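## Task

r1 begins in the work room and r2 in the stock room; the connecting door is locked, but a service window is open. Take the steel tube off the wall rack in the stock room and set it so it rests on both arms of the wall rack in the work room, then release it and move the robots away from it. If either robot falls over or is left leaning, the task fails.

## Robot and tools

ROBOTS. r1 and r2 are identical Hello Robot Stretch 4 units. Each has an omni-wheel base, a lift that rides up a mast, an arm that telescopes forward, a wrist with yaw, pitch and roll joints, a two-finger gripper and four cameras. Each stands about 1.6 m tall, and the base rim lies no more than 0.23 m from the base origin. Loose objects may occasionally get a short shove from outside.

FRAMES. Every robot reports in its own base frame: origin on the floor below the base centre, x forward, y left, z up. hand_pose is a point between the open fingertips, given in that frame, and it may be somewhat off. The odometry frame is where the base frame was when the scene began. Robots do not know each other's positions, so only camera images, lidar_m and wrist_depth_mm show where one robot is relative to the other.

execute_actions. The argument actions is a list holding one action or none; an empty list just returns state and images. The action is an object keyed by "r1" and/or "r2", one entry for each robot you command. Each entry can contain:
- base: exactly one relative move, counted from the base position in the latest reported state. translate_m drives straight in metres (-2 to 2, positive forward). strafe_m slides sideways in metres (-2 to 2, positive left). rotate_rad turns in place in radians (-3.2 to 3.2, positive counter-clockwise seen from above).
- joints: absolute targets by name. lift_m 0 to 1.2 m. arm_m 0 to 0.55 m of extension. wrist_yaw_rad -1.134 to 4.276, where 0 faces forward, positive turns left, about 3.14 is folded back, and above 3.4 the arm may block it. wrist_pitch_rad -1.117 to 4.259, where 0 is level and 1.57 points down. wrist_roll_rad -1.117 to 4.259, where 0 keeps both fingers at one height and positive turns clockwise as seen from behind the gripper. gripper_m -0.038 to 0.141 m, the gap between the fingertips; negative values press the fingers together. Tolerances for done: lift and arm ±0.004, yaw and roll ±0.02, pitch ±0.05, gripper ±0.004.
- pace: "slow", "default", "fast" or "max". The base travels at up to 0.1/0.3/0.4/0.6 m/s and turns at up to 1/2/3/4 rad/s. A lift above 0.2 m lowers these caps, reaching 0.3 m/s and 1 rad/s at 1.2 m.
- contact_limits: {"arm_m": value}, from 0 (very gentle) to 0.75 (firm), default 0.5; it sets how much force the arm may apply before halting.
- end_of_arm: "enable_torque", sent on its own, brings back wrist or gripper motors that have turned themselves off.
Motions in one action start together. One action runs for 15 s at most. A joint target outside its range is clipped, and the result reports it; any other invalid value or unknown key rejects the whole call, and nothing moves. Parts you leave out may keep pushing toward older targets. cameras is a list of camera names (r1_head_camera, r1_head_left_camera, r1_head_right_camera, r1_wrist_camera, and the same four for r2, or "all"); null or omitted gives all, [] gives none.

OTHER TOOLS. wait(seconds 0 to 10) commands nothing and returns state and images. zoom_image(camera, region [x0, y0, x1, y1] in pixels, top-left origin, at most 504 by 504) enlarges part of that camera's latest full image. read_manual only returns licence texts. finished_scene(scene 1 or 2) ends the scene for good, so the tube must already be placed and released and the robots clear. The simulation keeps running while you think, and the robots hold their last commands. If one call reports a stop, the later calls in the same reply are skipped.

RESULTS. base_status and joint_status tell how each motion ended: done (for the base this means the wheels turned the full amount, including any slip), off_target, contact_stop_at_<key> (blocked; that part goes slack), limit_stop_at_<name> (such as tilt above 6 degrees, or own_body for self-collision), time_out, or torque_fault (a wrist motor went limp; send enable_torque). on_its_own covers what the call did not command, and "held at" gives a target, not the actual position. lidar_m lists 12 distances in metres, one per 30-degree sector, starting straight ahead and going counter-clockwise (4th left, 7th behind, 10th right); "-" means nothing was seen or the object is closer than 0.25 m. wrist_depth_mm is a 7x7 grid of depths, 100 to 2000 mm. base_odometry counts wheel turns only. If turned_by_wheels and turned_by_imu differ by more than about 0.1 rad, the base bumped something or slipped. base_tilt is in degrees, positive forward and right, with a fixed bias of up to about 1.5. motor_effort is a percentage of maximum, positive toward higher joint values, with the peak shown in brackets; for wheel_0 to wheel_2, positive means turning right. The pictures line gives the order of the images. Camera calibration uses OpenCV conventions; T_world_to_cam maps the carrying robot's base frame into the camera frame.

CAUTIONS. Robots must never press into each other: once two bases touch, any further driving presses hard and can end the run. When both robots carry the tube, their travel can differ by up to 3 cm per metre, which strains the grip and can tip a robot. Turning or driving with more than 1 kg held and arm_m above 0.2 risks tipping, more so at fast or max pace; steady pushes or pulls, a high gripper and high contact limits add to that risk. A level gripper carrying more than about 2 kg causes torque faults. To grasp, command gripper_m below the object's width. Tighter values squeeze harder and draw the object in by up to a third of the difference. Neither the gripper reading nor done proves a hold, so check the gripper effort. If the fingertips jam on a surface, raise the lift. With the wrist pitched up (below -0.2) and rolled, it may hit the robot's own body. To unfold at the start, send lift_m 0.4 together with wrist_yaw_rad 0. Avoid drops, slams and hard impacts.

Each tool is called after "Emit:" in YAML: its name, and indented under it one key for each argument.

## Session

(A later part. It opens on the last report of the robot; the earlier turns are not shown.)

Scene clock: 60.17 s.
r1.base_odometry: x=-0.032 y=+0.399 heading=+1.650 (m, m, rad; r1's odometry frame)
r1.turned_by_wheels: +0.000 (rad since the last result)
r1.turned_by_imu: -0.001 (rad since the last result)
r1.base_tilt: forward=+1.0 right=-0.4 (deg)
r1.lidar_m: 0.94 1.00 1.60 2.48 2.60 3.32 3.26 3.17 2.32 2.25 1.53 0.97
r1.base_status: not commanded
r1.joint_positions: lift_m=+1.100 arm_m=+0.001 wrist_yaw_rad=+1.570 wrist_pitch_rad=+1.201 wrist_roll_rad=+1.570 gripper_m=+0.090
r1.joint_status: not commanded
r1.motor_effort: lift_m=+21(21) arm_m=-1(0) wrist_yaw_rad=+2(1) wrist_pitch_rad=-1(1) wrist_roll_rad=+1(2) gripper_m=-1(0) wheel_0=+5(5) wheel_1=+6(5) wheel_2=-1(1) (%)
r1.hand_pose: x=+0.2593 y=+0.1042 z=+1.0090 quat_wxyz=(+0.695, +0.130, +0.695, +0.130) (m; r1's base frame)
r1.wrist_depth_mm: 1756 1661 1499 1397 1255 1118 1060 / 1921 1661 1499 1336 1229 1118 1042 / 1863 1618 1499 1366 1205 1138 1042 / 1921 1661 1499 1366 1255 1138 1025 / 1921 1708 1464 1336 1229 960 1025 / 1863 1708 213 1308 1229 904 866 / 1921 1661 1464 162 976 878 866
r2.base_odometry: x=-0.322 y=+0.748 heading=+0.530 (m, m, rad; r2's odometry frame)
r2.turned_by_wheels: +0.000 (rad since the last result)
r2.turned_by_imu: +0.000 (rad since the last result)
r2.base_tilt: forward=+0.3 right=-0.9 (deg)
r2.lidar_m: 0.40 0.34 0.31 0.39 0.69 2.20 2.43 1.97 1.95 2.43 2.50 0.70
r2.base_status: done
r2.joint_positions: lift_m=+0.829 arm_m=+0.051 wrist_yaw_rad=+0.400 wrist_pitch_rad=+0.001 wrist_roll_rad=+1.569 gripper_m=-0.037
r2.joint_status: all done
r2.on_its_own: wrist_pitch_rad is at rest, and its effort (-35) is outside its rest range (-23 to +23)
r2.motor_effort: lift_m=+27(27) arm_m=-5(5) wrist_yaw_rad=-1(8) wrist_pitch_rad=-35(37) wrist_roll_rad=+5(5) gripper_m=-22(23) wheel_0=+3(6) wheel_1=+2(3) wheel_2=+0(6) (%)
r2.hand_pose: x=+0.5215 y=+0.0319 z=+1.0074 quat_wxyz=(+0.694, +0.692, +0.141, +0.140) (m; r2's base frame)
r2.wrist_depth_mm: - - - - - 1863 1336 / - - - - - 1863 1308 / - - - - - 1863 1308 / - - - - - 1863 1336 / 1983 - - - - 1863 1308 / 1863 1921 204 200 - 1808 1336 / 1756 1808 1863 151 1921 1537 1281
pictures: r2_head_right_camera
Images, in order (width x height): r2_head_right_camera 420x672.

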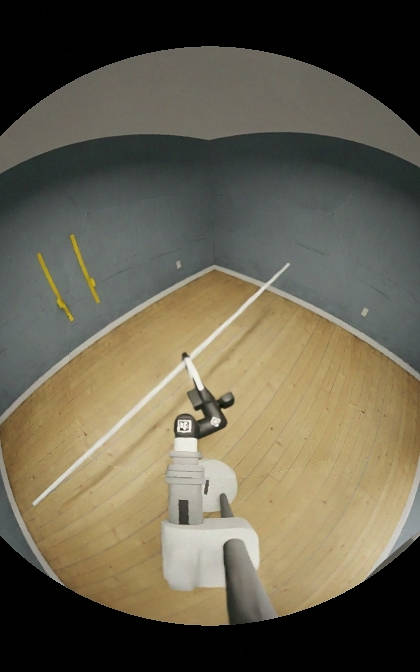

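Emit:
execute_actions:
  actions:
    - {"r2":{"base":{"rotate_rad":-0.8},"joints":{"wrist_yaw_rad":1.4,"wrist_pitch_rad":0.2},"pace":"slow"}}
  cameras: ["r2_head_left_camera"]

Scene clock: 66.77 s.
r1.base_odometry: x=-0.032 y=+0.399 heading=+1.650 (m, m, rad; r1's odometry frame)
r1.turned_by_wheels: +0.000 (rad since the last result)
r1.turned_by_imu: -0.003 (rad since the last result)
r1.base_tilt: forward=+0.8 right=-0.3 (deg)
r1.lidar_m: 0.94 0.98 1.59 2.48 2.59 3.33 3.26 3.17 2.34 2.25 1.52 0.97
r1.base_status: not commanded
r1.joint_positions: lift_m=+1.100 arm_m=+0.001 wrist_yaw_rad=+1.570 wrist_pitch_rad=+1.201 wrist_roll_rad=+1.570 gripper_m=+0.090
r1.joint_status: not commanded
r1.motor_effort: lift_m=+21(21) arm_m=+0(0) wrist_yaw_rad=+2(1) wrist_pitch_rad=-1(1) wrist_roll_rad=+1(1) gripper_m=-1(2) wheel_0=+5(5) wheel_1=+6(5) wheel_2=-1(1) (%)
r1.hand_pose: x=+0.2593 y=+0.1042 z=+1.0090 quat_wxyz=(+0.695, +0.130, +0.695, +0.130) (m; r1's base frame)
r1.wrist_depth_mm: 1863 1661 1499 1397 1229 1138 1060 / 1983 1708 1499 1336 1205 1118 1042 / 1921 1661 1499 1366 1205 1118 1042 / 1921 1661 1464 1336 1229 1138 1042 / 1921 1661 1499 1366 1229 946 1025 / 1863 1661 214 1366 1182 904 878 / 1863 1661 1430 162 991 891 866
r2.base_odometry: x=-0.322 y=+0.748 heading=-0.269 (m, m, rad; r2's odometry frame)
r2.turned_by_wheels: -0.800 (rad since the last result)
r2.turned_by_imu: -0.810 (rad since the last result)
r2.base_tilt: forward=+0.3 right=-0.9 (deg)
r2.lidar_m: 0.90 0.33 0.25 1.88 0.25 0.34 2.21 2.26 2.22 1.95 2.04 2.62
r2.base_status: done
r2.joint_positions: lift_m=+0.829 arm_m=+0.051 wrist_yaw_rad=+1.400 wrist_pitch_rad=+0.212 wrist_roll_rad=+1.570 gripper_m=-0.037
r2.joint_status: all done
r2.on_its_own: wrist_pitch_rad is at rest, and its effort (-34) is outside its rest range (-23 to +23)
r2.motor_effort: lift_m=+27(27) arm_m=-5(5) wrist_yaw_rad=-1(7) wrist_pitch_rad=-34(37) wrist_roll_rad=-1(8) gripper_m=-21(23) wheel_0=+2(6) wheel_1=+2(5) wheel_2=+0(5) (%)
r2.hand_pose: x=+0.3558 y=+0.2631 z=+0.9469 quat_wxyz=(+0.586, +0.489, +0.510, +0.396) (m; r2's base frame)
r2.wrist_depth_mm: - - - - - 1366 1042 / - - - - - 1366 1060 / 1983 - - - 1983 1366 1042 / 1921 - - - - 1366 1060 / 1863 1983 - - - 1366 1042 / 1863 1921 190 200 1618 1366 1042 / 1808 1808 1863 146 1708 1229 1042
pictures: r2_head_left_camera
Images, in order (width x height): r2_head_left_camera 420x672.

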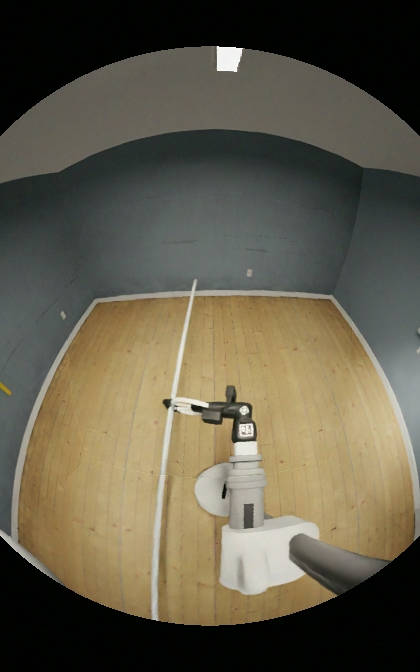

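Emit:
execute_actions:
  actions:
    - {"r2":{"base":{"rotate_rad":-0.3},"pace":"slow"}}
  cameras: ["r2_head_left_camera","r2_wrist_camera"]

Scene clock: 71.37 s.
r1.base_odometry: x=-0.032 y=+0.399 heading=+1.650 (m, m, rad; r1's odometry frame)
r1.turned_by_wheels: +0.000 (rad since the last result)
r1.turned_by_imu: -0.002 (rad since the last result)
r1.base_tilt: forward=+1.0 right=-0.2 (deg)
r1.lidar_m: 0.94 0.98 1.58 2.48 2.59 3.31 3.26 3.17 2.33 2.25 1.53 0.99
r1.base_status: not commanded
r1.joint_positions: lift_m=+1.100 arm_m=+0.001 wrist_yaw_rad=+1.570 wrist_pitch_rad=+1.201 wrist_roll_rad=+1.570 gripper_m=+0.090
r1.joint_status: not commanded
r1.motor_effort: lift_m=+21(21) arm_m=+0(0) wrist_yaw_rad=+1(2) wrist_pitch_rad=-1(1) wrist_roll_rad=+1(2) gripper_m=-2(3) wheel_0=+5(5) wheel_1=+5(5) wheel_2=-1(1) (%)
r1.hand_pose: x=+0.2593 y=+0.1042 z=+1.0090 quat_wxyz=(+0.695, +0.130, +0.695, +0.130) (m; r1's base frame)
r1.wrist_depth_mm: 1863 1661 1499 1336 1229 1138 1060 / 1983 1708 1499 1336 1205 1138 1042 / 1863 1708 1464 1336 1205 1138 1042 / 1921 1661 1499 1366 1229 1098 1042 / 1921 1661 1499 1336 1229 960 1025 / 1921 1708 214 1366 1205 891 878 / 1921 1618 1464 162 976 878 866
r2.base_odometry: x=-0.322 y=+0.748 heading=-0.569 (m, m, rad; r2's odometry frame)
r2.turned_by_wheels: -0.300 (rad since the last result)
r2.turned_by_imu: -0.304 (rad since the last result)
r2.base_tilt: forward=+0.3 right=-0.9 (deg)
r2.lidar_m: 0.62 0.35 0.27 0.28 0.31 0.55 2.23 2.20 2.45 2.10 1.95 2.35
r2.base_status: done
r2.joint_positions: lift_m=+0.829 arm_m=+0.051 wrist_yaw_rad=+1.400 wrist_pitch_rad=+0.212 wrist_roll_rad=+1.569 gripper_m=-0.037
r2.joint_status: not commanded
r2.on_its_own: wrist_pitch_rad is at rest, and its effort (-34) is outside its rest range (-23 to +23)
r2.motor_effort: lift_m=+27(27) arm_m=-5(5) wrist_yaw_rad=+0(4) wrist_pitch_rad=-34(34) wrist_roll_rad=+3(7) gripper_m=-21(21) wheel_0=+1(5) wheel_1=+1(5) wheel_2=+0(5) (%)
r2.hand_pose: x=+0.3559 y=+0.2630 z=+0.9469 quat_wxyz=(+0.586, +0.489, +0.510, +0.396) (m; r2's base frame)
r2.wrist_depth_mm: - - - - - 1366 1042 / - - - - - 1397 1060 / - - - - - 1397 1078 / - - - - 1983 1366 1060 / - - - - 1983 1336 1042 / 1983 - 193 198 1618 1336 1042 / 1863 1863 - 151 1863 1205 1008
pictures: r2_head_left_camera, r2_wrist_camera
camera_calibration (this result's frames):
r2_wrist_camera: T_world_to_cam=[[-0.0334071, -0.25751, -0.965698, 0.982474], [-0.977817, 0.20833, -0.0217263, 0.386758], [0.206779, 0.94355, -0.258758, 0.146588], [0, 0, 0, 1]] pos_world=[0.380689, 0.0341107, 0.995106]
Images, in order (width x height): r2_head_left_camera 420x672, r2_wrist_camera 616x392.

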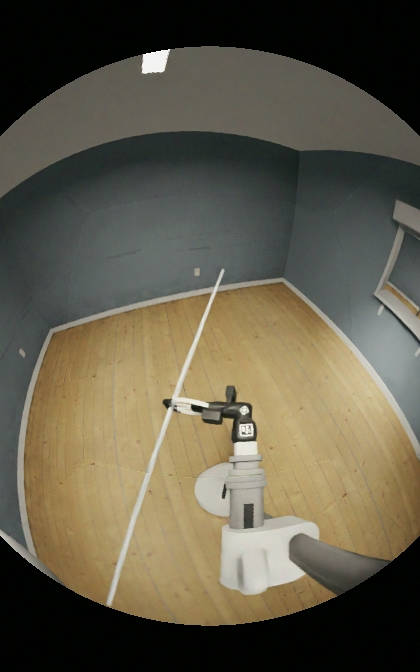

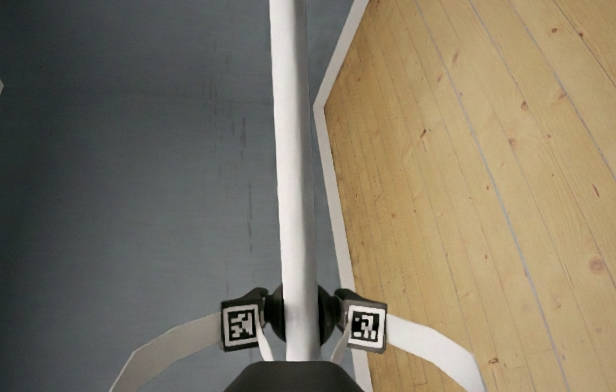

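Gravity steering works.

Emit:
execute_actions:
  actions:
    - {"r2":{"base":{"rotate_rad":-0.7},"joints":{"wrist_pitch_rad":0.1},"pace":"slow"}}
  cameras: ["r2_head_left_camera"]

Scene clock: 90.53 s.
r1.base_odometry: x=-0.032 y=+0.399 heading=+1.650 (m, m, rad; r1's odometry frame)
r1.turned_by_wheels: +0.000 (rad since the last result)
r1.turned_by_imu: -0.006 (rad since the last result)
r1.base_tilt: forward=+0.7 right=-0.5 (deg)
r1.lidar_m: 0.95 0.99 1.57 2.48 2.59 3.32 3.25 3.14 2.33 2.24 1.51 0.97
r1.base_status: not commanded
r1.joint_positions: lift_m=+1.100 arm_m=+0.001 wrist_yaw_rad=+1.570 wrist_pitch_rad=+1.201 wrist_roll_rad=+1.570 gripper_m=+0.090
r1.joint_status: not commanded
r1.motor_effort: lift_m=+21(21) arm_m=-1(0) wrist_yaw_rad=-1(1) wrist_pitch_rad=-1(2) wrist_roll_rad=+0(2) gripper_m=-4(3) wheel_0=+5(5) wheel_1=+5(6) wheel_2=-1(1) (%)
r1.hand_pose: x=+0.2593 y=+0.1042 z=+1.0090 quat_wxyz=(+0.695, +0.130, +0.695, +0.130) (m; r1's base frame)
r1.wrist_depth_mm: 1808 1661 1537 1366 1255 1118 1060 / 1921 1708 1499 1336 1229 1138 1042 / 1863 1661 1499 1366 1255 1118 1042 / 1921 1708 1499 1336 1229 1138 1042 / 1921 1661 1499 1336 1205 960 1008 / 1863 1661 213 1336 1229 904 878 / 1863 1708 1464 162 976 904 866
r2.base_odometry: x=-0.322 y=+0.748 heading=-1.269 (m, m, rad; r2's odometry frame)
r2.turned_by_wheels: -0.700 (rad since the last result)
r2.turned_by_imu: -0.708 (rad since the last result)
r2.base_tilt: forward=+0.3 right=-0.9 (deg)
r2.lidar_m: 2.06 2.60 2.50 2.63 2.28 1.88 2.29 2.30 2.18 2.29 2.19 1.96
r2.base_status: done
r2.joint_positions: lift_m=+0.830 arm_m=+0.051 wrist_yaw_rad=+1.400 wrist_pitch_rad=+0.102 wrist_roll_rad=+1.570 gripper_m=-0.037
r2.joint_status: all done
r2.motor_effort: lift_m=+23(27) arm_m=-5(5) wrist_yaw_rad=+0(9) wrist_pitch_rad=-7(46) wrist_roll_rad=+2(4) gripper_m=-21(20) wheel_0=+2(7) wheel_1=+0(5) wheel_2=+1(5) (%)
r2.hand_pose: x=+0.3567 y=+0.2679 z=+0.9785 quat_wxyz=(+0.564, +0.517, +0.482, +0.427) (m; r2's base frame)
r2.wrist_depth_mm: 1921 - - - - 1537 1182 / - - - - - 1618 1182 / - - - - - 1618 1182 / - - - - - 1618 1182 / - - - - - 1618 1182 / - - - 206 - 1576 1160 / - - - 145 179 1464 1160
pictures: r2_head_left_camera
Images, in order (width x height): r2_head_left_camera 420x672.

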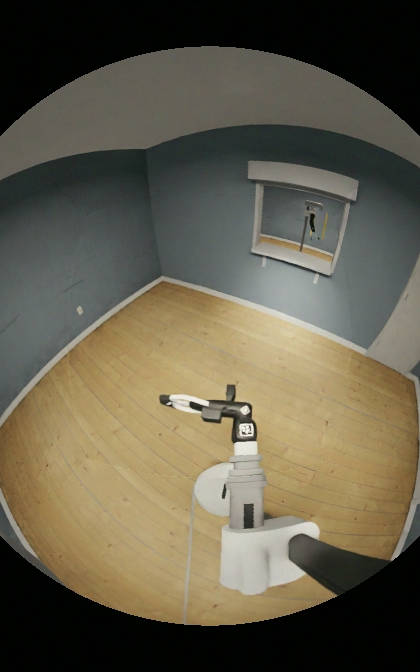

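Emit:
execute_actions:
  actions:
    - {"r2":{"base":{"strafe_m":-0.6},"joints":{"wrist_pitch_rad":1.57,"wrist_yaw_rad":0,"gripper_m":0.07,"lift_m":0.5}}}
  cameras: ["r2_head_left_camera"]

Emit:
execute_actions:
  actions:
    - {"r2":{"base":{"translate_m":-0.9},"pace":"fast"}}
  cameras: []

Emit:
execute_actions:
  actions:
    - {"r2":{"base":{"rotate_rad":1.5},"pace":"fast"}}
  cameras: ["r2_head_camera","r2_head_right_camera"]

Scene clock: 99.33 s.
r1.base_odometry: x=-0.032 y=+0.399 heading=+1.650 (m, m, rad; r1's odometry frame)
r1.turned_by_wheels: +0.000 (rad since the last result)
r1.turned_by_imu: -0.003 (rad since the last result)
r1.base_tilt: forward=+0.7 right=-0.4 (deg)
r1.lidar_m: 0.94 0.99 1.59 2.48 2.59 3.33 3.25 3.16 2.33 2.22 1.52 0.98
r1.base_status: not commanded
r1.joint_positions: lift_m=+1.100 arm_m=+0.001 wrist_yaw_rad=+1.570 wrist_pitch_rad=+1.201 wrist_roll_rad=+1.570 gripper_m=+0.090
r1.joint_status: not commanded
r1.motor_effort: lift_m=+21(21) arm_m=-1(1) wrist_yaw_rad=+2(1) wrist_pitch_rad=-1(1) wrist_roll_rad=+0(0) gripper_m=+1(3) wheel_0=+5(5) wheel_1=+5(6) wheel_2=-1(1) (%)
r1.hand_pose: x=+0.2593 y=+0.1042 z=+1.0090 quat_wxyz=(+0.695, +0.130, +0.695, +0.130) (m; r1's base frame)
r1.wrist_depth_mm: 1863 1661 1537 1366 1229 1138 1042 / 1921 1708 1499 1336 1229 1118 1042 / 1921 1708 1537 1336 1205 1118 1025 / 1921 1661 1499 1366 1205 1138 1025 / 1921 1661 1499 1366 1229 946 1042 / 1921 1661 214 1336 1205 904 878 / 1863 1708 1430 162 991 891 866
r2.base_odometry: x=-0.895 y=+0.570 heading=-1.269 (m, m, rad; r2's odometry frame)
r2.turned_by_wheels: +0.000 (rad since the last result)
r2.turned_by_imu: +0.000 (rad since the last result)
r2.base_tilt: forward=+0.3 right=-0.9 (deg)
r2.lidar_m: 1.74 2.59 3.02 3.16 2.34 2.21 2.40 1.75 1.63 1.75 1.85 1.72
r2.base_status: done
r2.joint_positions: lift_m=+0.500 arm_m=+0.051 wrist_yaw_rad=+0.000 wrist_pitch_rad=+1.570 wrist_roll_rad=+1.570 gripper_m=+0.070
r2.joint_status: all done
r2.motor_effort: lift_m=+15(20) arm_m=-5(4) wrist_yaw_rad=-1(6) wrist_pitch_rad=+2(4) wrist_roll_rad=+1(1) gripper_m=-4(23) wheel_0=+1(9) wheel_1=+0(6) wheel_2=+1(1) (%)
r2.hand_pose: x=+0.2221 y=-0.0874 z=+0.3901 quat_wxyz=(+0.501, +0.500, +0.500, -0.499) (m; r2's base frame)
r2.wrist_depth_mm: 603 615 621 634 647 654 661 / 609 603 621 634 640 654 654 / 597 603 609 627 634 647 661 / 597 609 609 621 424 427 654 / 591 603 609 574 413 418 394 / 591 603 214 415 216 415 424 / 591 591 603 144 407 415 421
pictures: r2_head_left_camera
Images, in order (width x height): r2_head_left_camera 420x672.

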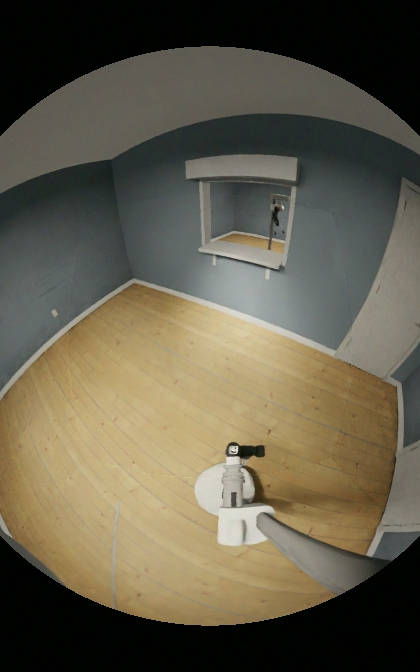

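Scene clock: 102.93 s.
r1.base_odometry: x=-0.032 y=+0.399 heading=+1.650 (m, m, rad; r1's odometry frame)
r1.turned_by_wheels: +0.000 (rad since the last result)
r1.turned_by_imu: -0.001 (rad since the last result)
r1.base_tilt: forward=+0.6 right=-0.3 (deg)
r1.lidar_m: 0.95 0.99 1.56 2.48 2.60 3.29 3.27 3.16 2.34 2.24 1.51 0.98
r1.base_status: not commanded
r1.joint_positions: lift_m=+1.100 arm_m=+0.001 wrist_yaw_rad=+1.570 wrist_pitch_rad=+1.201 wrist_roll_rad=+1.570 gripper_m=+0.090
r1.joint_status: not commanded
r1.motor_effort: lift_m=+21(21) arm_m=+0(0) wrist_yaw_rad=+2(1) wrist_pitch_rad=-1(1) wrist_roll_rad=+1(1) gripper_m=-2(2) wheel_0=+5(5) wheel_1=+5(6) wheel_2=-1(1) (%)
r1.hand_pose: x=+0.2593 y=+0.1042 z=+1.0090 quat_wxyz=(+0.695, +0.130, +0.695, +0.130) (m; r1's base frame)
r1.wrist_depth_mm: 1863 1661 1499 1366 1255 1118 1042 / 1921 1661 1464 1366 1229 1118 1042 / 1921 1708 1499 1366 1229 1118 1025 / 1921 1661 1499 1366 1229 1138 1042 / 1921 1661 1499 1336 1229 960 1042 / 1921 1708 214 1336 1205 891 878 / 1863 1618 1499 162 976 891 854
r2.base_odometry: x=-1.162 y=+1.429 heading=-1.269 (m, m, rad; r2's odometry frame)
r2.turned_by_wheels: +0.000 (rad since the last result)
r2.turned_by_imu: -0.002 (rad since the last result)
r2.base_tilt: forward=+0.3 right=-0.9 (deg)
r2.lidar_m: 2.60 3.60 3.49 2.42 1.68 1.70 1.76 1.27 1.22 1.28 1.75 2.54
r2.base_status: done
r2.joint_positions: lift_m=+0.500 arm_m=+0.051 wrist_yaw_rad=+0.000 wrist_pitch_rad=+1.570 wrist_roll_rad=+1.570 gripper_m=+0.070
r2.joint_status: not commanded
r2.motor_effort: lift_m=+16(15) arm_m=-4(5) wrist_yaw_rad=-1(1) wrist_pitch_rad=+2(2) wrist_roll_rad=+2(2) gripper_m=-3(2) wheel_0=-1(7) wheel_1=+1(8) wheel_2=+1(10) (%)
r2.hand_pose: x=+0.2221 y=-0.0874 z=+0.3901 quat_wxyz=(+0.501, +0.500, +0.500, -0.499) (m; r2's base frame)
r2.wrist_depth_mm: 597 609 627 634 640 647 661 / 603 609 615 627 634 661 661 / 591 609 621 627 634 647 654 / 603 609 615 627 424 424 654 / 597 597 609 580 415 418 394 / 597 603 214 415 216 415 421 / 591 597 603 144 404 415 421
pictures: none
No camera images: the call's "cameras" was empty. Leave "cameras" out to get every camera's image.

Scene clock: 104.63 s.
r1.base_odometry: x=-0.032 y=+0.399 heading=+1.650 (m, m, rad; r1's odometry frame)
r1.turned_by_wheels: +0.000 (rad since the last result)
r1.turned_by_imu: -0.001 (rad since the last result)
r1.base_tilt: forward=+0.8 right=-0.4 (deg)
r1.lidar_m: 0.94 0.99 1.57 2.47 2.58 3.33 3.23 3.19 2.33 2.24 1.54 0.97
r1.base_status: not commanded
r1.joint_positions: lift_m=+1.100 arm_m=+0.001 wrist_yaw_rad=+1.570 wrist_pitch_rad=+1.201 wrist_roll_rad=+1.570 gripper_m=+0.090
r1.joint_status: not commanded
r1.motor_effort: lift_m=+21(21) arm_m=-1(1) wrist_yaw_rad=-1(3) wrist_pitch_rad=-1(1) wrist_roll_rad=+1(1) gripper_m=-1(1) wheel_0=+5(5) wheel_1=+6(5) wheel_2=-1(1) (%)
r1.hand_pose: x=+0.2593 y=+0.1042 z=+1.0090 quat_wxyz=(+0.695, +0.130, +0.695, +0.130) (m; r1's base frame)
r1.wrist_depth_mm: 1808 1708 1499 1366 1205 1118 1042 / 1983 1708 1499 1366 1229 1138 1042 / 1921 1708 1537 1366 1229 1118 1042 / 1921 1708 1499 1366 1255 1118 1025 / 1921 1708 1464 1336 1182 960 1025 / 1921 1708 214 1336 1229 904 866 / 1863 1661 1499 162 976 878 866
r2.base_odometry: x=-1.162 y=+1.429 heading=+0.231 (m, m, rad; r2's odometry frame)
r2.turned_by_wheels: +1.500 (rad since the last result)
r2.turned_by_imu: +1.521 (rad since the last result)
r2.base_tilt: forward=+0.3 right=-0.9 (deg)
r2.lidar_m: 2.56 1.66 1.70 1.75 1.31 1.24 1.29 1.68 2.55 2.61 3.47 3.49
r2.base_status: done
r2.joint_positions: lift_m=+0.500 arm_m=+0.051 wrist_yaw_rad=+0.000 wrist_pitch_rad=+1.570 wrist_roll_rad=+1.570 gripper_m=+0.070
r2.joint_status: not commanded
r2.motor_effort: lift_m=+16(16) arm_m=-5(5) wrist_yaw_rad=-1(1) wrist_pitch_rad=+2(1) wrist_roll_rad=+1(1) gripper_m=-1(2) wheel_0=-2(9) wheel_1=+0(7) wheel_2=+0(9) (%)
r2.hand_pose: x=+0.2221 y=-0.0874 z=+0.3900 quat_wxyz=(+0.501, +0.500, +0.500, -0.499) (m; r2's base frame)
r2.wrist_depth_mm: 603 603 627 627 640 640 654 / 603 609 621 627 634 647 647 / 597 603 615 621 634 647 654 / 603 603 609 627 424 424 640 / 597 603 615 574 413 415 394 / 591 603 214 418 216 418 421 / 591 597 609 144 410 413 421
pictures: r2_head_camera, r2_head_right_camera
Images, in order (width x height): r2_head_camera 420x560, r2_head_right_camera 420x672.

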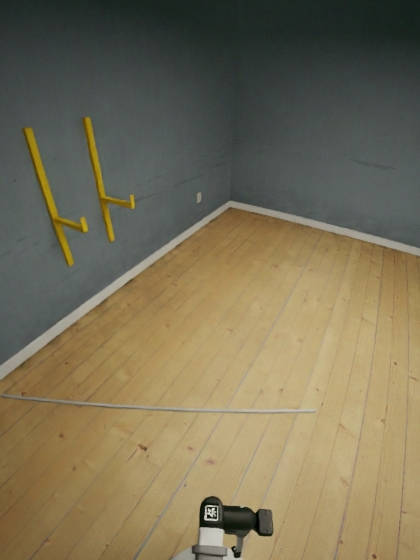

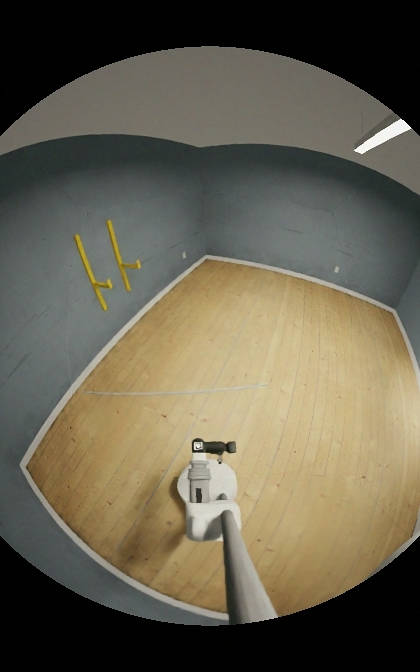

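Emit:
execute_actions:
  actions:
    - {"r2":{"base":{"strafe_m":0.44},"joints":{"arm_m":0.2,"lift_m":0.3},"pace":"fast"}}
  cameras: ["r2_head_camera"]

Emit:
execute_actions:
  actions:
    - {"r2":{"base":{"translate_m":0.47},"joints":{"lift_m":0.19,"wrist_yaw_rad":0.04},"pace":"fast"}}
  cameras: ["r2_wrist_camera","r2_head_right_camera"]

Scene clock: 112.60 s.
r1.base_odometry: x=-0.032 y=+0.399 heading=+1.650 (m, m, rad; r1's odometry frame)
r1.turned_by_wheels: +0.000 (rad since the last result)
r1.turned_by_imu: -0.002 (rad since the last result)
r1.base_tilt: forward=+0.9 right=-0.4 (deg)
r1.lidar_m: 0.95 1.00 1.56 2.47 2.57 3.31 3.24 3.17 2.34 2.25 1.50 0.98
r1.base_status: not commanded
r1.joint_positions: lift_m=+1.100 arm_m=+0.001 wrist_yaw_rad=+1.570 wrist_pitch_rad=+1.201 wrist_roll_rad=+1.570 gripper_m=+0.090
r1.joint_status: not commanded
r1.motor_effort: lift_m=+21(21) arm_m=-1(1) wrist_yaw_rad=+1(2) wrist_pitch_rad=-1(1) wrist_roll_rad=+2(1) gripper_m=-3(4) wheel_0=+5(5) wheel_1=+5(5) wheel_2=-1(1) (%)
r1.hand_pose: x=+0.2593 y=+0.1042 z=+1.0090 quat_wxyz=(+0.695, +0.130, +0.695, +0.130) (m; r1's base frame)
r1.wrist_depth_mm: 1808 1708 1464 1366 1229 1118 1060 / 1921 1661 1499 1366 1229 1118 1060 / 1921 1756 1499 1336 1205 1118 1042 / 1921 1708 1499 1366 1229 1138 1042 / 1863 1661 1499 1336 1205 976 1025 / 1863 1661 213 1366 1205 891 878 / 1863 1661 1464 162 976 878 854
r2.base_odometry: x=-1.263 y=+1.858 heading=+0.231 (m, m, rad; r2's odometry frame)
r2.turned_by_wheels: +0.000 (rad since the last result)
r2.turned_by_imu: +0.001 (rad since the last result)
r2.base_tilt: forward=+0.3 right=-0.9 (deg)
r2.lidar_m: 1.47 1.37 1.31 1.34 1.10 1.03 1.09 1.40 2.93 3.04 3.87 3.67
r2.base_status: done
r2.joint_positions: lift_m=+0.300 arm_m=+0.199 wrist_yaw_rad=+0.000 wrist_pitch_rad=+1.570 wrist_roll_rad=+1.570 gripper_m=+0.070
r2.joint_status: all done
r2.motor_effort: lift_m=+15(16) arm_m=+5(5) wrist_yaw_rad=-1(2) wrist_pitch_rad=+1(1) wrist_roll_rad=+1(2) gripper_m=-2(1) wheel_0=+3(10) wheel_1=+1(11) wheel_2=+1(1) (%)
r2.hand_pose: x=+0.3703 y=-0.0874 z=+0.1900 quat_wxyz=(+0.501, +0.500, +0.500, -0.499) (m; r2's base frame)
r2.wrist_depth_mm: 407 410 418 427 430 439 445 / 404 410 418 424 430 436 442 / 404 410 415 424 427 436 445 / 404 407 413 418 427 430 330 / 402 407 410 418 430 375 279 / 402 407 213 415 217 317 251 / 399 402 407 144 418 286 236
pictures: r2_head_camera
Images, in order (width x height): r2_head_camera 420x560.

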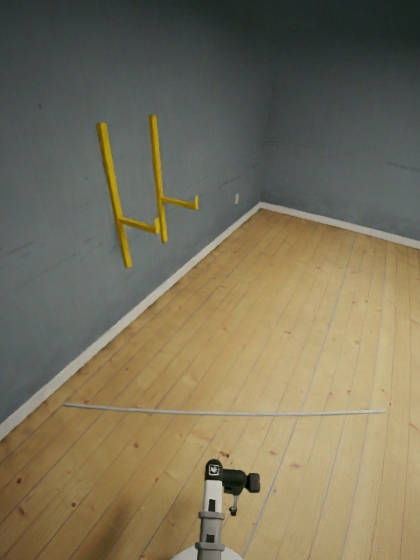

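Scene clock: 115.13 s.
r1.base_odometry: x=-0.032 y=+0.399 heading=+1.650 (m, m, rad; r1's odometry frame)
r1.turned_by_wheels: +0.000 (rad since the last result)
r1.turned_by_imu: -0.001 (rad since the last result)
r1.base_tilt: forward=+0.9 right=-0.4 (deg)
r1.lidar_m: 0.94 1.01 1.59 2.47 2.59 3.32 3.24 3.15 2.32 2.24 1.50 0.98
r1.base_status: not commanded
r1.joint_positions: lift_m=+1.100 arm_m=+0.001 wrist_yaw_rad=+1.570 wrist_pitch_rad=+1.201 wrist_roll_rad=+1.570 gripper_m=+0.090
r1.joint_status: not commanded
r1.motor_effort: lift_m=+21(21) arm_m=-1(1) wrist_yaw_rad=+1(1) wrist_pitch_rad=-1(1) wrist_roll_rad=+1(1) gripper_m=-1(0) wheel_0=+5(5) wheel_1=+5(6) wheel_2=-1(1) (%)
r1.hand_pose: x=+0.2593 y=+0.1042 z=+1.0090 quat_wxyz=(+0.695, +0.130, +0.695, +0.130) (m; r1's base frame)
r1.wrist_depth_mm: 1808 1661 1537 1336 1229 1118 1060 / 1921 1708 1499 1336 1229 1138 1042 / 1983 1708 1499 1366 1229 1138 1060 / 1921 1708 1499 1336 1229 1118 1042 / 1921 1708 1499 1336 1205 960 1025 / 1863 1661 214 1336 1205 904 878 / 1863 1661 1464 162 976 878 866
r2.base_odometry: x=-0.806 y=+1.965 heading=+0.232 (m, m, rad; r2's odometry frame)
r2.turned_by_wheels: +0.000 (rad since the last result)
r2.turned_by_imu: +0.001 (rad since the last result)
r2.base_tilt: forward=+0.3 right=-0.9 (deg)
r2.lidar_m: 1.32 1.04 1.09 1.13 1.50 1.45 1.52 1.98 3.17 3.13 3.45 3.25
r2.base_status: done
r2.joint_positions: lift_m=+0.190 arm_m=+0.199 wrist_yaw_rad=+0.040 wrist_pitch_rad=+1.570 wrist_roll_rad=+1.570 gripper_m=+0.070
r2.joint_status: all done
r2.motor_effort: lift_m=+15(15) arm_m=+5(5) wrist_yaw_rad=+0(3) wrist_pitch_rad=+1(1) wrist_roll_rad=+1(1) gripper_m=-2(2) wheel_0=+1(7) wheel_1=+0(9) wheel_2=+1(11) (%)
r2.hand_pose: x=+0.3738 y=-0.0873 z=+0.0801 quat_wxyz=(+0.510, +0.490, +0.510, -0.489) (m; r2's base frame)
r2.wrist_depth_mm: 300 304 309 310 319 325 329 / 297 303 306 310 317 322 327 / 297 303 306 310 315 320 324 / 296 303 304 307 314 319 324 / 294 300 303 307 315 319 289 / 294 297 214 306 218 317 268 / 294 296 300 144 309 315 253
pictures: r2_head_right_camera, r2_wrist_camera
camera_calibration (this result's frames):
r2_wrist_camera: T_world_to_cam=[[-0.997499, -0.0502585, 0.0496922, 0.352853], [-0.0523845, 0.997724, -0.0424494, 0.183053], [-0.0474457, -0.0449464, -0.997862, 0.317045], [0, 0, 0, 1]] pos_world=[0.376602, -0.150652, 0.306603]
Images, in order (width x height): r2_head_right_camera 420x672, r2_wrist_camera 616x392.

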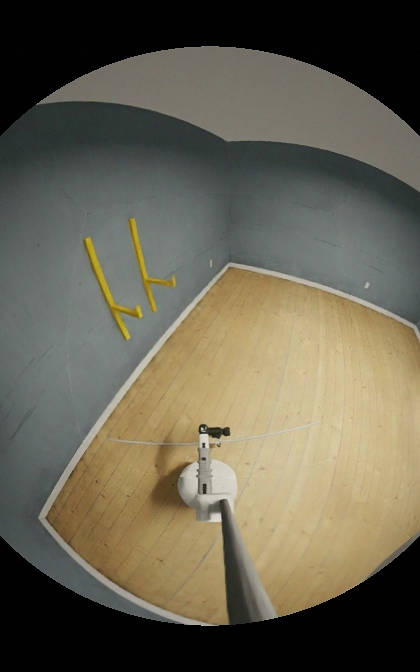

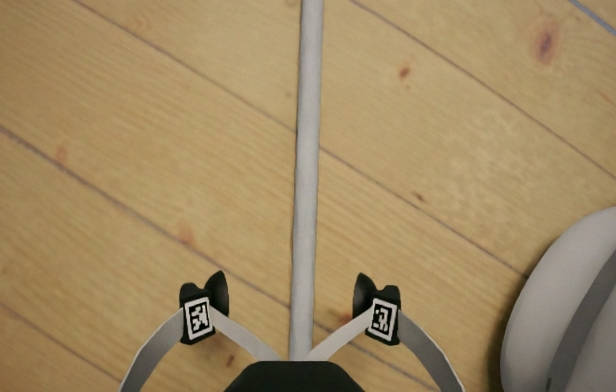

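Emit:
execute_actions:
  actions:
    - {"r2":{"joints":{"arm_m":0.192,"lift_m":0.125,"gripper_m":0.05},"pace":"slow"}}
  cameras: []

Emit:
execute_actions:
  actions:
    - {"r2":{"joints":{"gripper_m":-0.038}}}
  cameras: ["r2_wrist_camera"]

Emit:
execute_actions:
  actions:
    - {"r2":{"joints":{"lift_m":0.2},"pace":"slow"}}
  cameras: ["r2_wrist_camera","r2_head_right_camera"]

Scene clock: 121.00 s.
r1.base_odometry: x=-0.032 y=+0.399 heading=+1.650 (m, m, rad; r1's odometry frame)
r1.turned_by_wheels: +0.000 (rad since the last result)
r1.turned_by_imu: -0.002 (rad since the last result)
r1.base_tilt: forward=+0.8 right=-0.4 (deg)
r1.lidar_m: 0.94 0.99 1.60 2.48 2.58 3.33 3.24 3.16 2.34 2.25 1.53 0.99
r1.base_status: not commanded
r1.joint_positions: lift_m=+1.100 arm_m=+0.001 wrist_yaw_rad=+1.570 wrist_pitch_rad=+1.201 wrist_roll_rad=+1.570 gripper_m=+0.090
r1.joint_status: not commanded
r1.motor_effort: lift_m=+21(21) arm_m=-1(1) wrist_yaw_rad=+2(1) wrist_pitch_rad=-1(1) wrist_roll_rad=+1(1) gripper_m=-2(4) wheel_0=+5(5) wheel_1=+6(6) wheel_2=-1(1) (%)
r1.hand_pose: x=+0.2593 y=+0.1042 z=+1.0090 quat_wxyz=(+0.695, +0.130, +0.695, +0.130) (m; r1's base frame)
r1.wrist_depth_mm: 1808 1661 1499 1366 1229 1118 1042 / 1983 1618 1499 1366 1229 1138 1042 / 1921 1661 1499 1366 1229 1138 1042 / 1921 1661 1537 1366 1205 1118 1042 / 1921 1661 1499 1336 1229 960 1042 / 1921 1661 214 1336 1229 904 866 / 1863 1708 1464 162 960 891 866
r2.base_odometry: x=-0.806 y=+1.965 heading=+0.232 (m, m, rad; r2's odometry frame)
r2.turned_by_wheels: +0.000 (rad since the last result)
r2.turned_by_imu: +0.000 (rad since the last result)
r2.base_tilt: forward=+0.3 right=-0.9 (deg)
r2.lidar_m: 1.33 1.03 1.09 1.13 1.49 1.45 1.49 1.99 3.14 3.12 3.45 3.26
r2.base_status: not commanded
r2.joint_positions: lift_m=+0.126 arm_m=+0.193 wrist_yaw_rad=+0.040 wrist_pitch_rad=+1.571 wrist_roll_rad=+1.570 gripper_m=+0.050
r2.joint_status: all done
r2.motor_effort: lift_m=+9(16) arm_m=-5(5) wrist_yaw_rad=+0(0) wrist_pitch_rad=-1(2) wrist_roll_rad=+1(2) gripper_m=-3(3) wheel_0=+1(1) wheel_1=+1(0) wheel_2=+0(1) (%)
r2.hand_pose: x=+0.3673 y=-0.0873 z=+0.0156 quat_wxyz=(+0.510, +0.490, +0.510, -0.490) (m; r2's base frame)
r2.wrist_depth_mm: 240 244 247 250 254 258 263 / 239 241 245 248 253 256 260 / 237 241 245 246 253 256 259 / 237 239 244 247 251 255 258 / 236 238 243 245 250 255 257 / 236 238 211 244 249 253 256 / 235 236 240 143 247 252 255
pictures: none
No camera images: the call's "cameras" was empty. Leave "cameras" out to get every camera's image.

Scene clock: 122.57 s.
r1.base_odometry: x=-0.032 y=+0.399 heading=+1.650 (m, m, rad; r1's odometry frame)
r1.turned_by_wheels: +0.000 (rad since the last result)
r1.turned_by_imu: -0.001 (rad since the last result)
r1.base_tilt: forward=+0.7 right=-0.3 (deg)
r1.lidar_m: 0.94 0.99 1.58 2.48 2.59 3.32 3.26 3.16 2.33 2.26 1.53 0.98
r1.base_status: not commanded
r1.joint_positions: lift_m=+1.100 arm_m=+0.001 wrist_yaw_rad=+1.570 wrist_pitch_rad=+1.201 wrist_roll_rad=+1.570 gripper_m=+0.090
r1.joint_status: not commanded
r1.motor_effort: lift_m=+21(21) arm_m=+0(1) wrist_yaw_rad=+0(1) wrist_pitch_rad=-1(1) wrist_roll_rad=+2(2) gripper_m=-2(1) wheel_0=+5(5) wheel_1=+6(5) wheel_2=-1(1) (%)
r1.hand_pose: x=+0.2593 y=+0.1042 z=+1.0090 quat_wxyz=(+0.695, +0.130, +0.695, +0.130) (m; r1's base frame)
r1.wrist_depth_mm: 1808 1661 1537 1336 1205 1118 1060 / 1863 1708 1499 1366 1229 1138 1042 / 1921 1661 1499 1336 1229 1138 1060 / 1863 1708 1499 1366 1229 1118 1025 / 1863 1708 1537 1336 1205 960 1025 / 1921 1661 214 1336 1229 904 878 / 1863 1708 1464 162 976 891 854
r2.base_odometry: x=-0.806 y=+1.965 heading=+0.232 (m, m, rad; r2's odometry frame)
r2.turned_by_wheels: +0.000 (rad since the last result)
r2.turned_by_imu: +0.000 (rad since the last result)
r2.base_tilt: forward=+0.3 right=-0.9 (deg)
r2.lidar_m: 1.34 1.04 1.09 1.15 1.51 1.45 1.51 1.99 3.17 3.13 3.44 3.26
r2.base_status: not commanded
r2.joint_positions: lift_m=+0.125 arm_m=+0.193 wrist_yaw_rad=+0.040 wrist_pitch_rad=+1.570 wrist_roll_rad=+1.570 gripper_m=-0.037
r2.joint_status: all done
r2.motor_effort: lift_m=+18(18) arm_m=-5(5) wrist_yaw_rad=+0(3) wrist_pitch_rad=+1(11) wrist_roll_rad=+1(2) gripper_m=-27(28) wheel_0=+1(1) wheel_1=+0(1) wheel_2=+0(1) (%)
r2.hand_pose: x=+0.3676 y=-0.0873 z=+0.0148 quat_wxyz=(+0.510, +0.490, +0.510, -0.489) (m; r2's base frame)
r2.wrist_depth_mm: 234 236 240 244 249 254 257 / 232 236 240 242 249 253 255 / 232 236 239 242 248 251 255 / 231 234 238 240 247 251 255 / 230 235 238 243 245 249 254 / 231 233 203 206 245 250 252 / 229 154 235 150 242 249 252
pictures: r2_wrist_camera
camera_calibration (this result's frames):
r2_wrist_camera: T_world_to_cam=[[-0.997508, -0.0502959, 0.0494813, 0.349919], [-0.0524126, 0.997723, -0.0424521, 0.179966], [-0.0472335, -0.0449397, -0.997872, 0.251571], [0, 0, 0, 1]] pos_world=[0.370362, -0.150651, 0.241362]
Images, in order (width x height): r2_wrist_camera 616x392.

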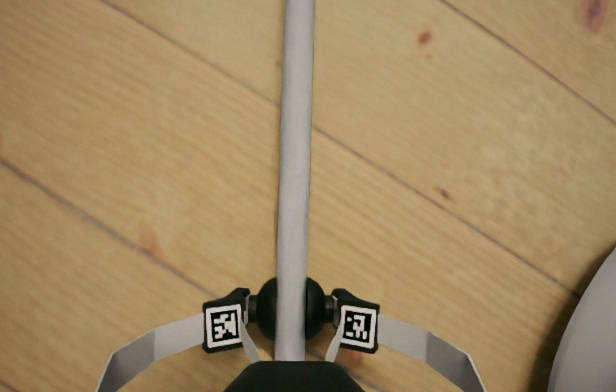

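Scene clock: 124.07 s.
r1.base_odometry: x=-0.032 y=+0.399 heading=+1.650 (m, m, rad; r1's odometry frame)
r1.turned_by_wheels: +0.000 (rad since the last result)
r1.turned_by_imu: -0.001 (rad since the last result)
r1.base_tilt: forward=+1.0 right=-0.2 (deg)
r1.lidar_m: 0.93 1.00 1.58 2.48 2.60 3.33 3.24 3.16 2.34 2.23 1.53 0.99
r1.base_status: not commanded
r1.joint_positions: lift_m=+1.100 arm_m=+0.001 wrist_yaw_rad=+1.570 wrist_pitch_rad=+1.201 wrist_roll_rad=+1.570 gripper_m=+0.090
r1.joint_status: not commanded
r1.motor_effort: lift_m=+21(21) arm_m=+0(1) wrist_yaw_rad=+1(1) wrist_pitch_rad=-1(1) wrist_roll_rad=+1(1) gripper_m=+0(1) wheel_0=+5(5) wheel_1=+5(5) wheel_2=-1(1) (%)
r1.hand_pose: x=+0.2593 y=+0.1042 z=+1.0090 quat_wxyz=(+0.695, +0.130, +0.695, +0.130) (m; r1's base frame)
r1.wrist_depth_mm: 1808 1618 1537 1366 1229 1118 1025 / 1921 1708 1499 1336 1205 1118 1042 / 1921 1661 1499 1336 1255 1118 1042 / 1921 1661 1499 1366 1229 1118 1042 / 1921 1618 1537 1336 1229 960 1025 / 1921 1708 214 1336 1229 904 878 / 1921 1661 1464 162 976 878 866
r2.base_odometry: x=-0.806 y=+1.965 heading=+0.232 (m, m, rad; r2's odometry frame)
r2.turned_by_wheels: +0.000 (rad since the last result)
r2.turned_by_imu: +0.000 (rad since the last result)
r2.base_tilt: forward=+0.4 right=-0.9 (deg)
r2.lidar_m: 1.34 1.03 1.09 1.13 1.50 1.46 1.52 2.00 3.16 3.10 0.56 0.47
r2.base_status: not commanded
r2.joint_positions: lift_m=+0.199 arm_m=+0.193 wrist_yaw_rad=+0.040 wrist_pitch_rad=+1.570 wrist_roll_rad=+1.570 gripper_m=-0.037
r2.joint_status: all done
r2.motor_effort: lift_m=+27(29) arm_m=-5(5) wrist_yaw_rad=+0(0) wrist_pitch_rad=+1(1) wrist_roll_rad=+1(1) gripper_m=-27(28) wheel_0=+1(1) wheel_1=+1(1) wheel_2=+0(1) (%)
r2.hand_pose: x=+0.3676 y=-0.0873 z=+0.0891 quat_wxyz=(+0.510, +0.490, +0.510, -0.489) (m; r2's base frame)
r2.wrist_depth_mm: 306 309 314 319 325 332 336 / 306 307 314 315 325 332 336 / 304 309 314 317 325 330 334 / 303 307 312 315 322 329 334 / 303 307 310 317 320 325 287 / 300 306 202 206 320 324 265 / 298 154 307 150 319 272 234
pictures: r2_head_right_camera, r2_wrist_camera
camera_calibration (this result's frames):
r2_wrist_camera: T_world_to_cam=[[-0.997508, -0.0502959, 0.0494813, 0.346244], [-0.0524125, 0.997723, -0.0424521, 0.183118], [-0.0472335, -0.0449397, -0.997872, 0.325669], [0, 0, 0, 1]] pos_world=[0.370361, -0.150651, 0.315617]
Images, in order (width x height): r2_head_right_camera 420x672, r2_wrist_camera 616x392.

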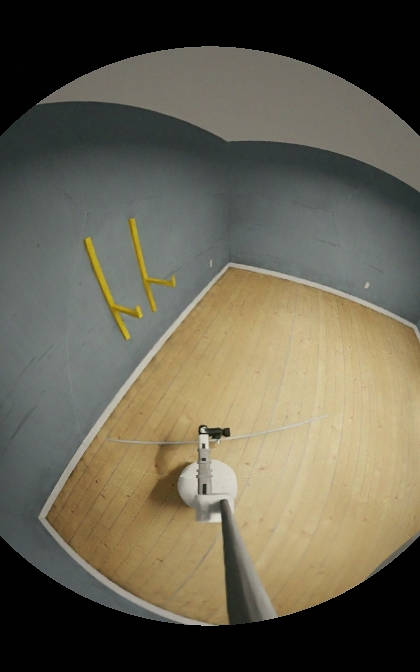

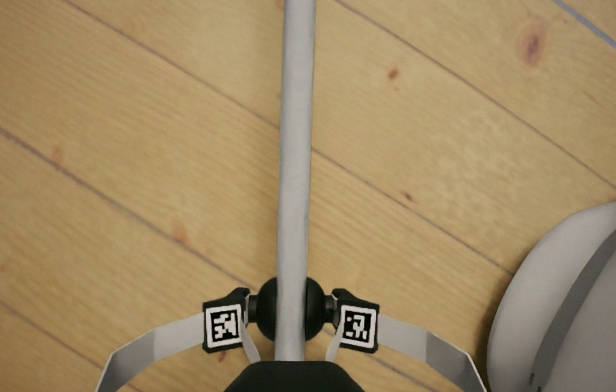

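Emit:
execute_actions:
  actions:
    - {"r2":{"base":{"strafe_m":-1.2},"joints":{"lift_m":0.16}},"r1":{"base":{"rotate_rad":1.57},"joints":{"lift_m":0.7,"wrist_yaw_rad":0,"wrist_pitch_rad":0}}}
  cameras: []

Emit:
execute_actions:
  actions:
    - {"r2":{"base":{"rotate_rad":-0.5},"pace":"slow"},"r1":{"base":{"translate_m":-0.75}}}
  cameras: ["r2_wrist_camera","r2_head_right_camera","r1_head_right_camera"]

Scene clock: 139.13 s.
r1.base_odometry: x=-0.032 y=+0.399 heading=-3.064 (m, m, rad; r1's odometry frame)
r1.turned_by_wheels: +1.569 (rad since the last result)
r1.turned_by_imu: +1.556 (rad since the last result)
r1.base_tilt: forward=+0.7 right=-0.3 (deg)
r1.lidar_m: 2.48 2.59 3.33 2.90 3.16 2.35 2.25 1.54 1.00 0.95 0.98 1.59
r1.base_status: done
r1.joint_positions: lift_m=+0.700 arm_m=+0.001 wrist_yaw_rad=+0.000 wrist_pitch_rad=+0.003 wrist_roll_rad=+1.570 gripper_m=+0.090
r1.joint_status: all done
r1.motor_effort: lift_m=+14(20) arm_m=-1(1) wrist_yaw_rad=-1(4) wrist_pitch_rad=-5(10) wrist_roll_rad=+1(0) gripper_m=-3(3) wheel_0=-5(8) wheel_1=-4(6) wheel_2=-3(11) (%)
r1.hand_pose: x=+0.4603 y=-0.0874 z=+0.8778 quat_wxyz=(+0.707, +0.707, +0.001, -0.001) (m; r1's base frame)
r1.wrist_depth_mm: - - - - - 1983 1464 / - - - - - - 1430 / - - - - - - 1430 / - - - - - - 1397 / - - - - - - 1397 / - - 214 - - 1863 1397 / - - - 163 - 1708 1397
r2.base_odometry: x=-0.530 y=+0.797 heading=+0.232 (m, m, rad; r2's odometry frame)
r2.turned_by_wheels: +0.000 (rad since the last result)
r2.turned_by_imu: -0.003 (rad since the last result)
r2.base_tilt: forward=+0.3 right=-0.9 (deg)
r2.lidar_m: 2.80 2.29 1.85 2.22 2.12 2.01 2.05 2.22 1.96 2.02 0.85 2.71
r2.base_status: done
r2.joint_positions: lift_m=+0.160 arm_m=+0.193 wrist_yaw_rad=+0.040 wrist_pitch_rad=+1.570 wrist_roll_rad=+1.570 gripper_m=-0.037
r2.joint_status: all done
r2.motor_effort: lift_m=+19(27) arm_m=-5(5) wrist_yaw_rad=+0(0) wrist_pitch_rad=+1(1) wrist_roll_rad=+2(1) gripper_m=-28(27) wheel_0=-1(8) wheel_1=+0(7) wheel_2=+0(1) (%)
r2.hand_pose: x=+0.3676 y=-0.0873 z=+0.0498 quat_wxyz=(+0.510, +0.490, +0.510, -0.489) (m; r2's base frame)
r2.wrist_depth_mm: 267 272 276 278 285 290 296 / 266 271 276 277 285 290 294 / 266 270 276 277 282 289 293 / 264 268 273 276 281 287 291 / 264 268 272 277 282 286 290 / 263 268 202 206 279 286 250 / 263 155 270 151 278 283 237
pictures: none
No camera images: the call's "cameras" was empty. Leave "cameras" out to get every camera's image.

Scene clock: 143.10 s.
r1.base_odometry: x=+0.716 y=+0.456 heading=-3.065 (m, m, rad; r1's odometry frame)
r1.turned_by_wheels: -0.001 (rad since the last result)
r1.turned_by_imu: -0.001 (rad since the last result)
r1.base_tilt: forward=+0.8 right=-0.4 (deg)
r1.lidar_m: 3.22 3.38 3.21 3.17 2.12 1.53 1.49 1.49 1.10 0.94 0.96 1.37
r1.base_status: done
r1.joint_positions: lift_m=+0.700 arm_m=+0.001 wrist_yaw_rad=+0.000 wrist_pitch_rad=+0.003 wrist_roll_rad=+1.570 gripper_m=+0.090
r1.joint_status: not commanded
r1.motor_effort: lift_m=+14(14) arm_m=-1(1) wrist_yaw_rad=+1(0) wrist_pitch_rad=-6(6) wrist_roll_rad=+1(0) gripper_m=-1(1) wheel_0=-5(8) wheel_1=-5(13) wheel_2=+0(12) (%)
r1.hand_pose: x=+0.4603 y=-0.0874 z=+0.8778 quat_wxyz=(+0.707, +0.707, +0.001, -0.001) (m; r1's base frame)
r1.wrist_depth_mm: - - - - - 1921 1464 / - - - - - - 1430 / - - - - - - 1397 / - - - - - - 1430 / - - - - - - 1397 / - - 214 - - 1863 1397 / - - - 163 - 1661 1366
r2.base_odometry: x=-0.530 y=+0.797 heading=-0.268 (m, m, rad; r2's odometry frame)
r2.turned_by_wheels: -0.500 (rad since the last result)
r2.turned_by_imu: -0.506 (rad since the last result)
r2.base_tilt: forward=+0.4 right=-0.9 (deg)
r2.lidar_m: 2.73 2.80 1.94 1.88 2.25 2.13 1.99 2.04 2.22 1.98 0.89 2.85
r2.base_status: done
r2.joint_positions: lift_m=+0.160 arm_m=+0.193 wrist_yaw_rad=+0.040 wrist_pitch_rad=+1.570 wrist_roll_rad=+1.570 gripper_m=-0.037
r2.joint_status: not commanded
r2.motor_effort: lift_m=+18(19) arm_m=-5(5) wrist_yaw_rad=+0(7) wrist_pitch_rad=+1(1) wrist_roll_rad=+2(6) gripper_m=-28(28) wheel_0=+0(6) wheel_1=+2(6) wheel_2=-1(5) (%)
r2.hand_pose: x=+0.3676 y=-0.0873 z=+0.0498 quat_wxyz=(+0.511, +0.490, +0.510, -0.489) (m; r2's base frame)
r2.wrist_depth_mm: 267 272 276 279 286 291 294 / 266 271 276 277 285 290 294 / 266 270 273 278 283 289 293 / 265 270 274 276 283 287 291 / 264 267 273 277 282 287 291 / 262 267 203 206 281 287 251 / 263 154 270 152 278 285 237
pictures: r1_head_right_camera, r2_head_right_camera, r2_wrist_camera
camera_calibration (this result's frames):
r2_wrist_camera: T_world_to_cam=[[-0.99748, -0.0508193, 0.0495168, 0.348122], [-0.0529376, 0.997695, -0.0424518, 0.18164], [-0.0472453, -0.0449661, -0.997871, 0.286464], [0, 0, 0, 1]] pos_world=[0.370394, -0.150649, 0.276327]
Images, in order (width x height): r1_head_right_camera 420x672, r2_head_right_camera 420x672, r2_wrist_camera 616x392.

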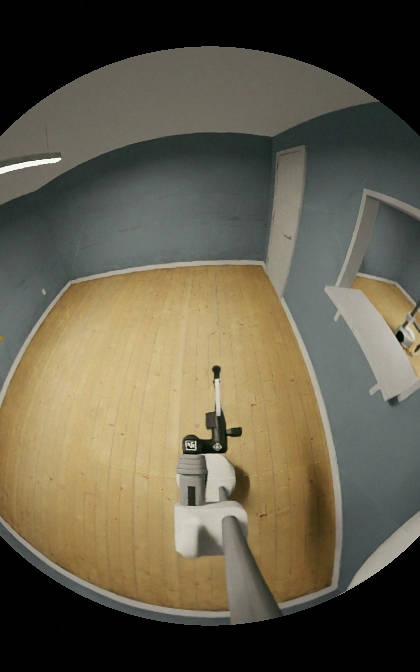

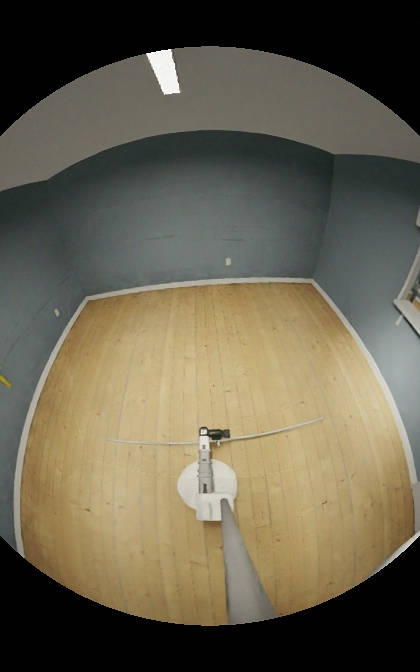

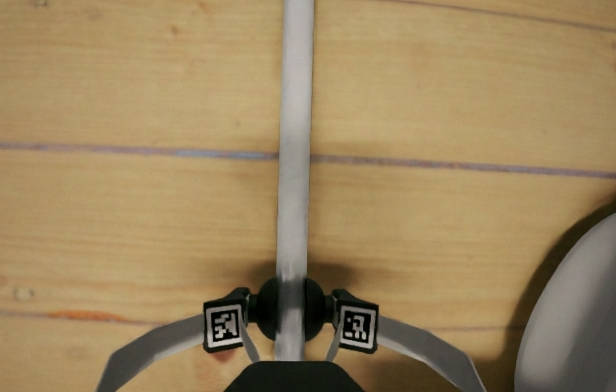

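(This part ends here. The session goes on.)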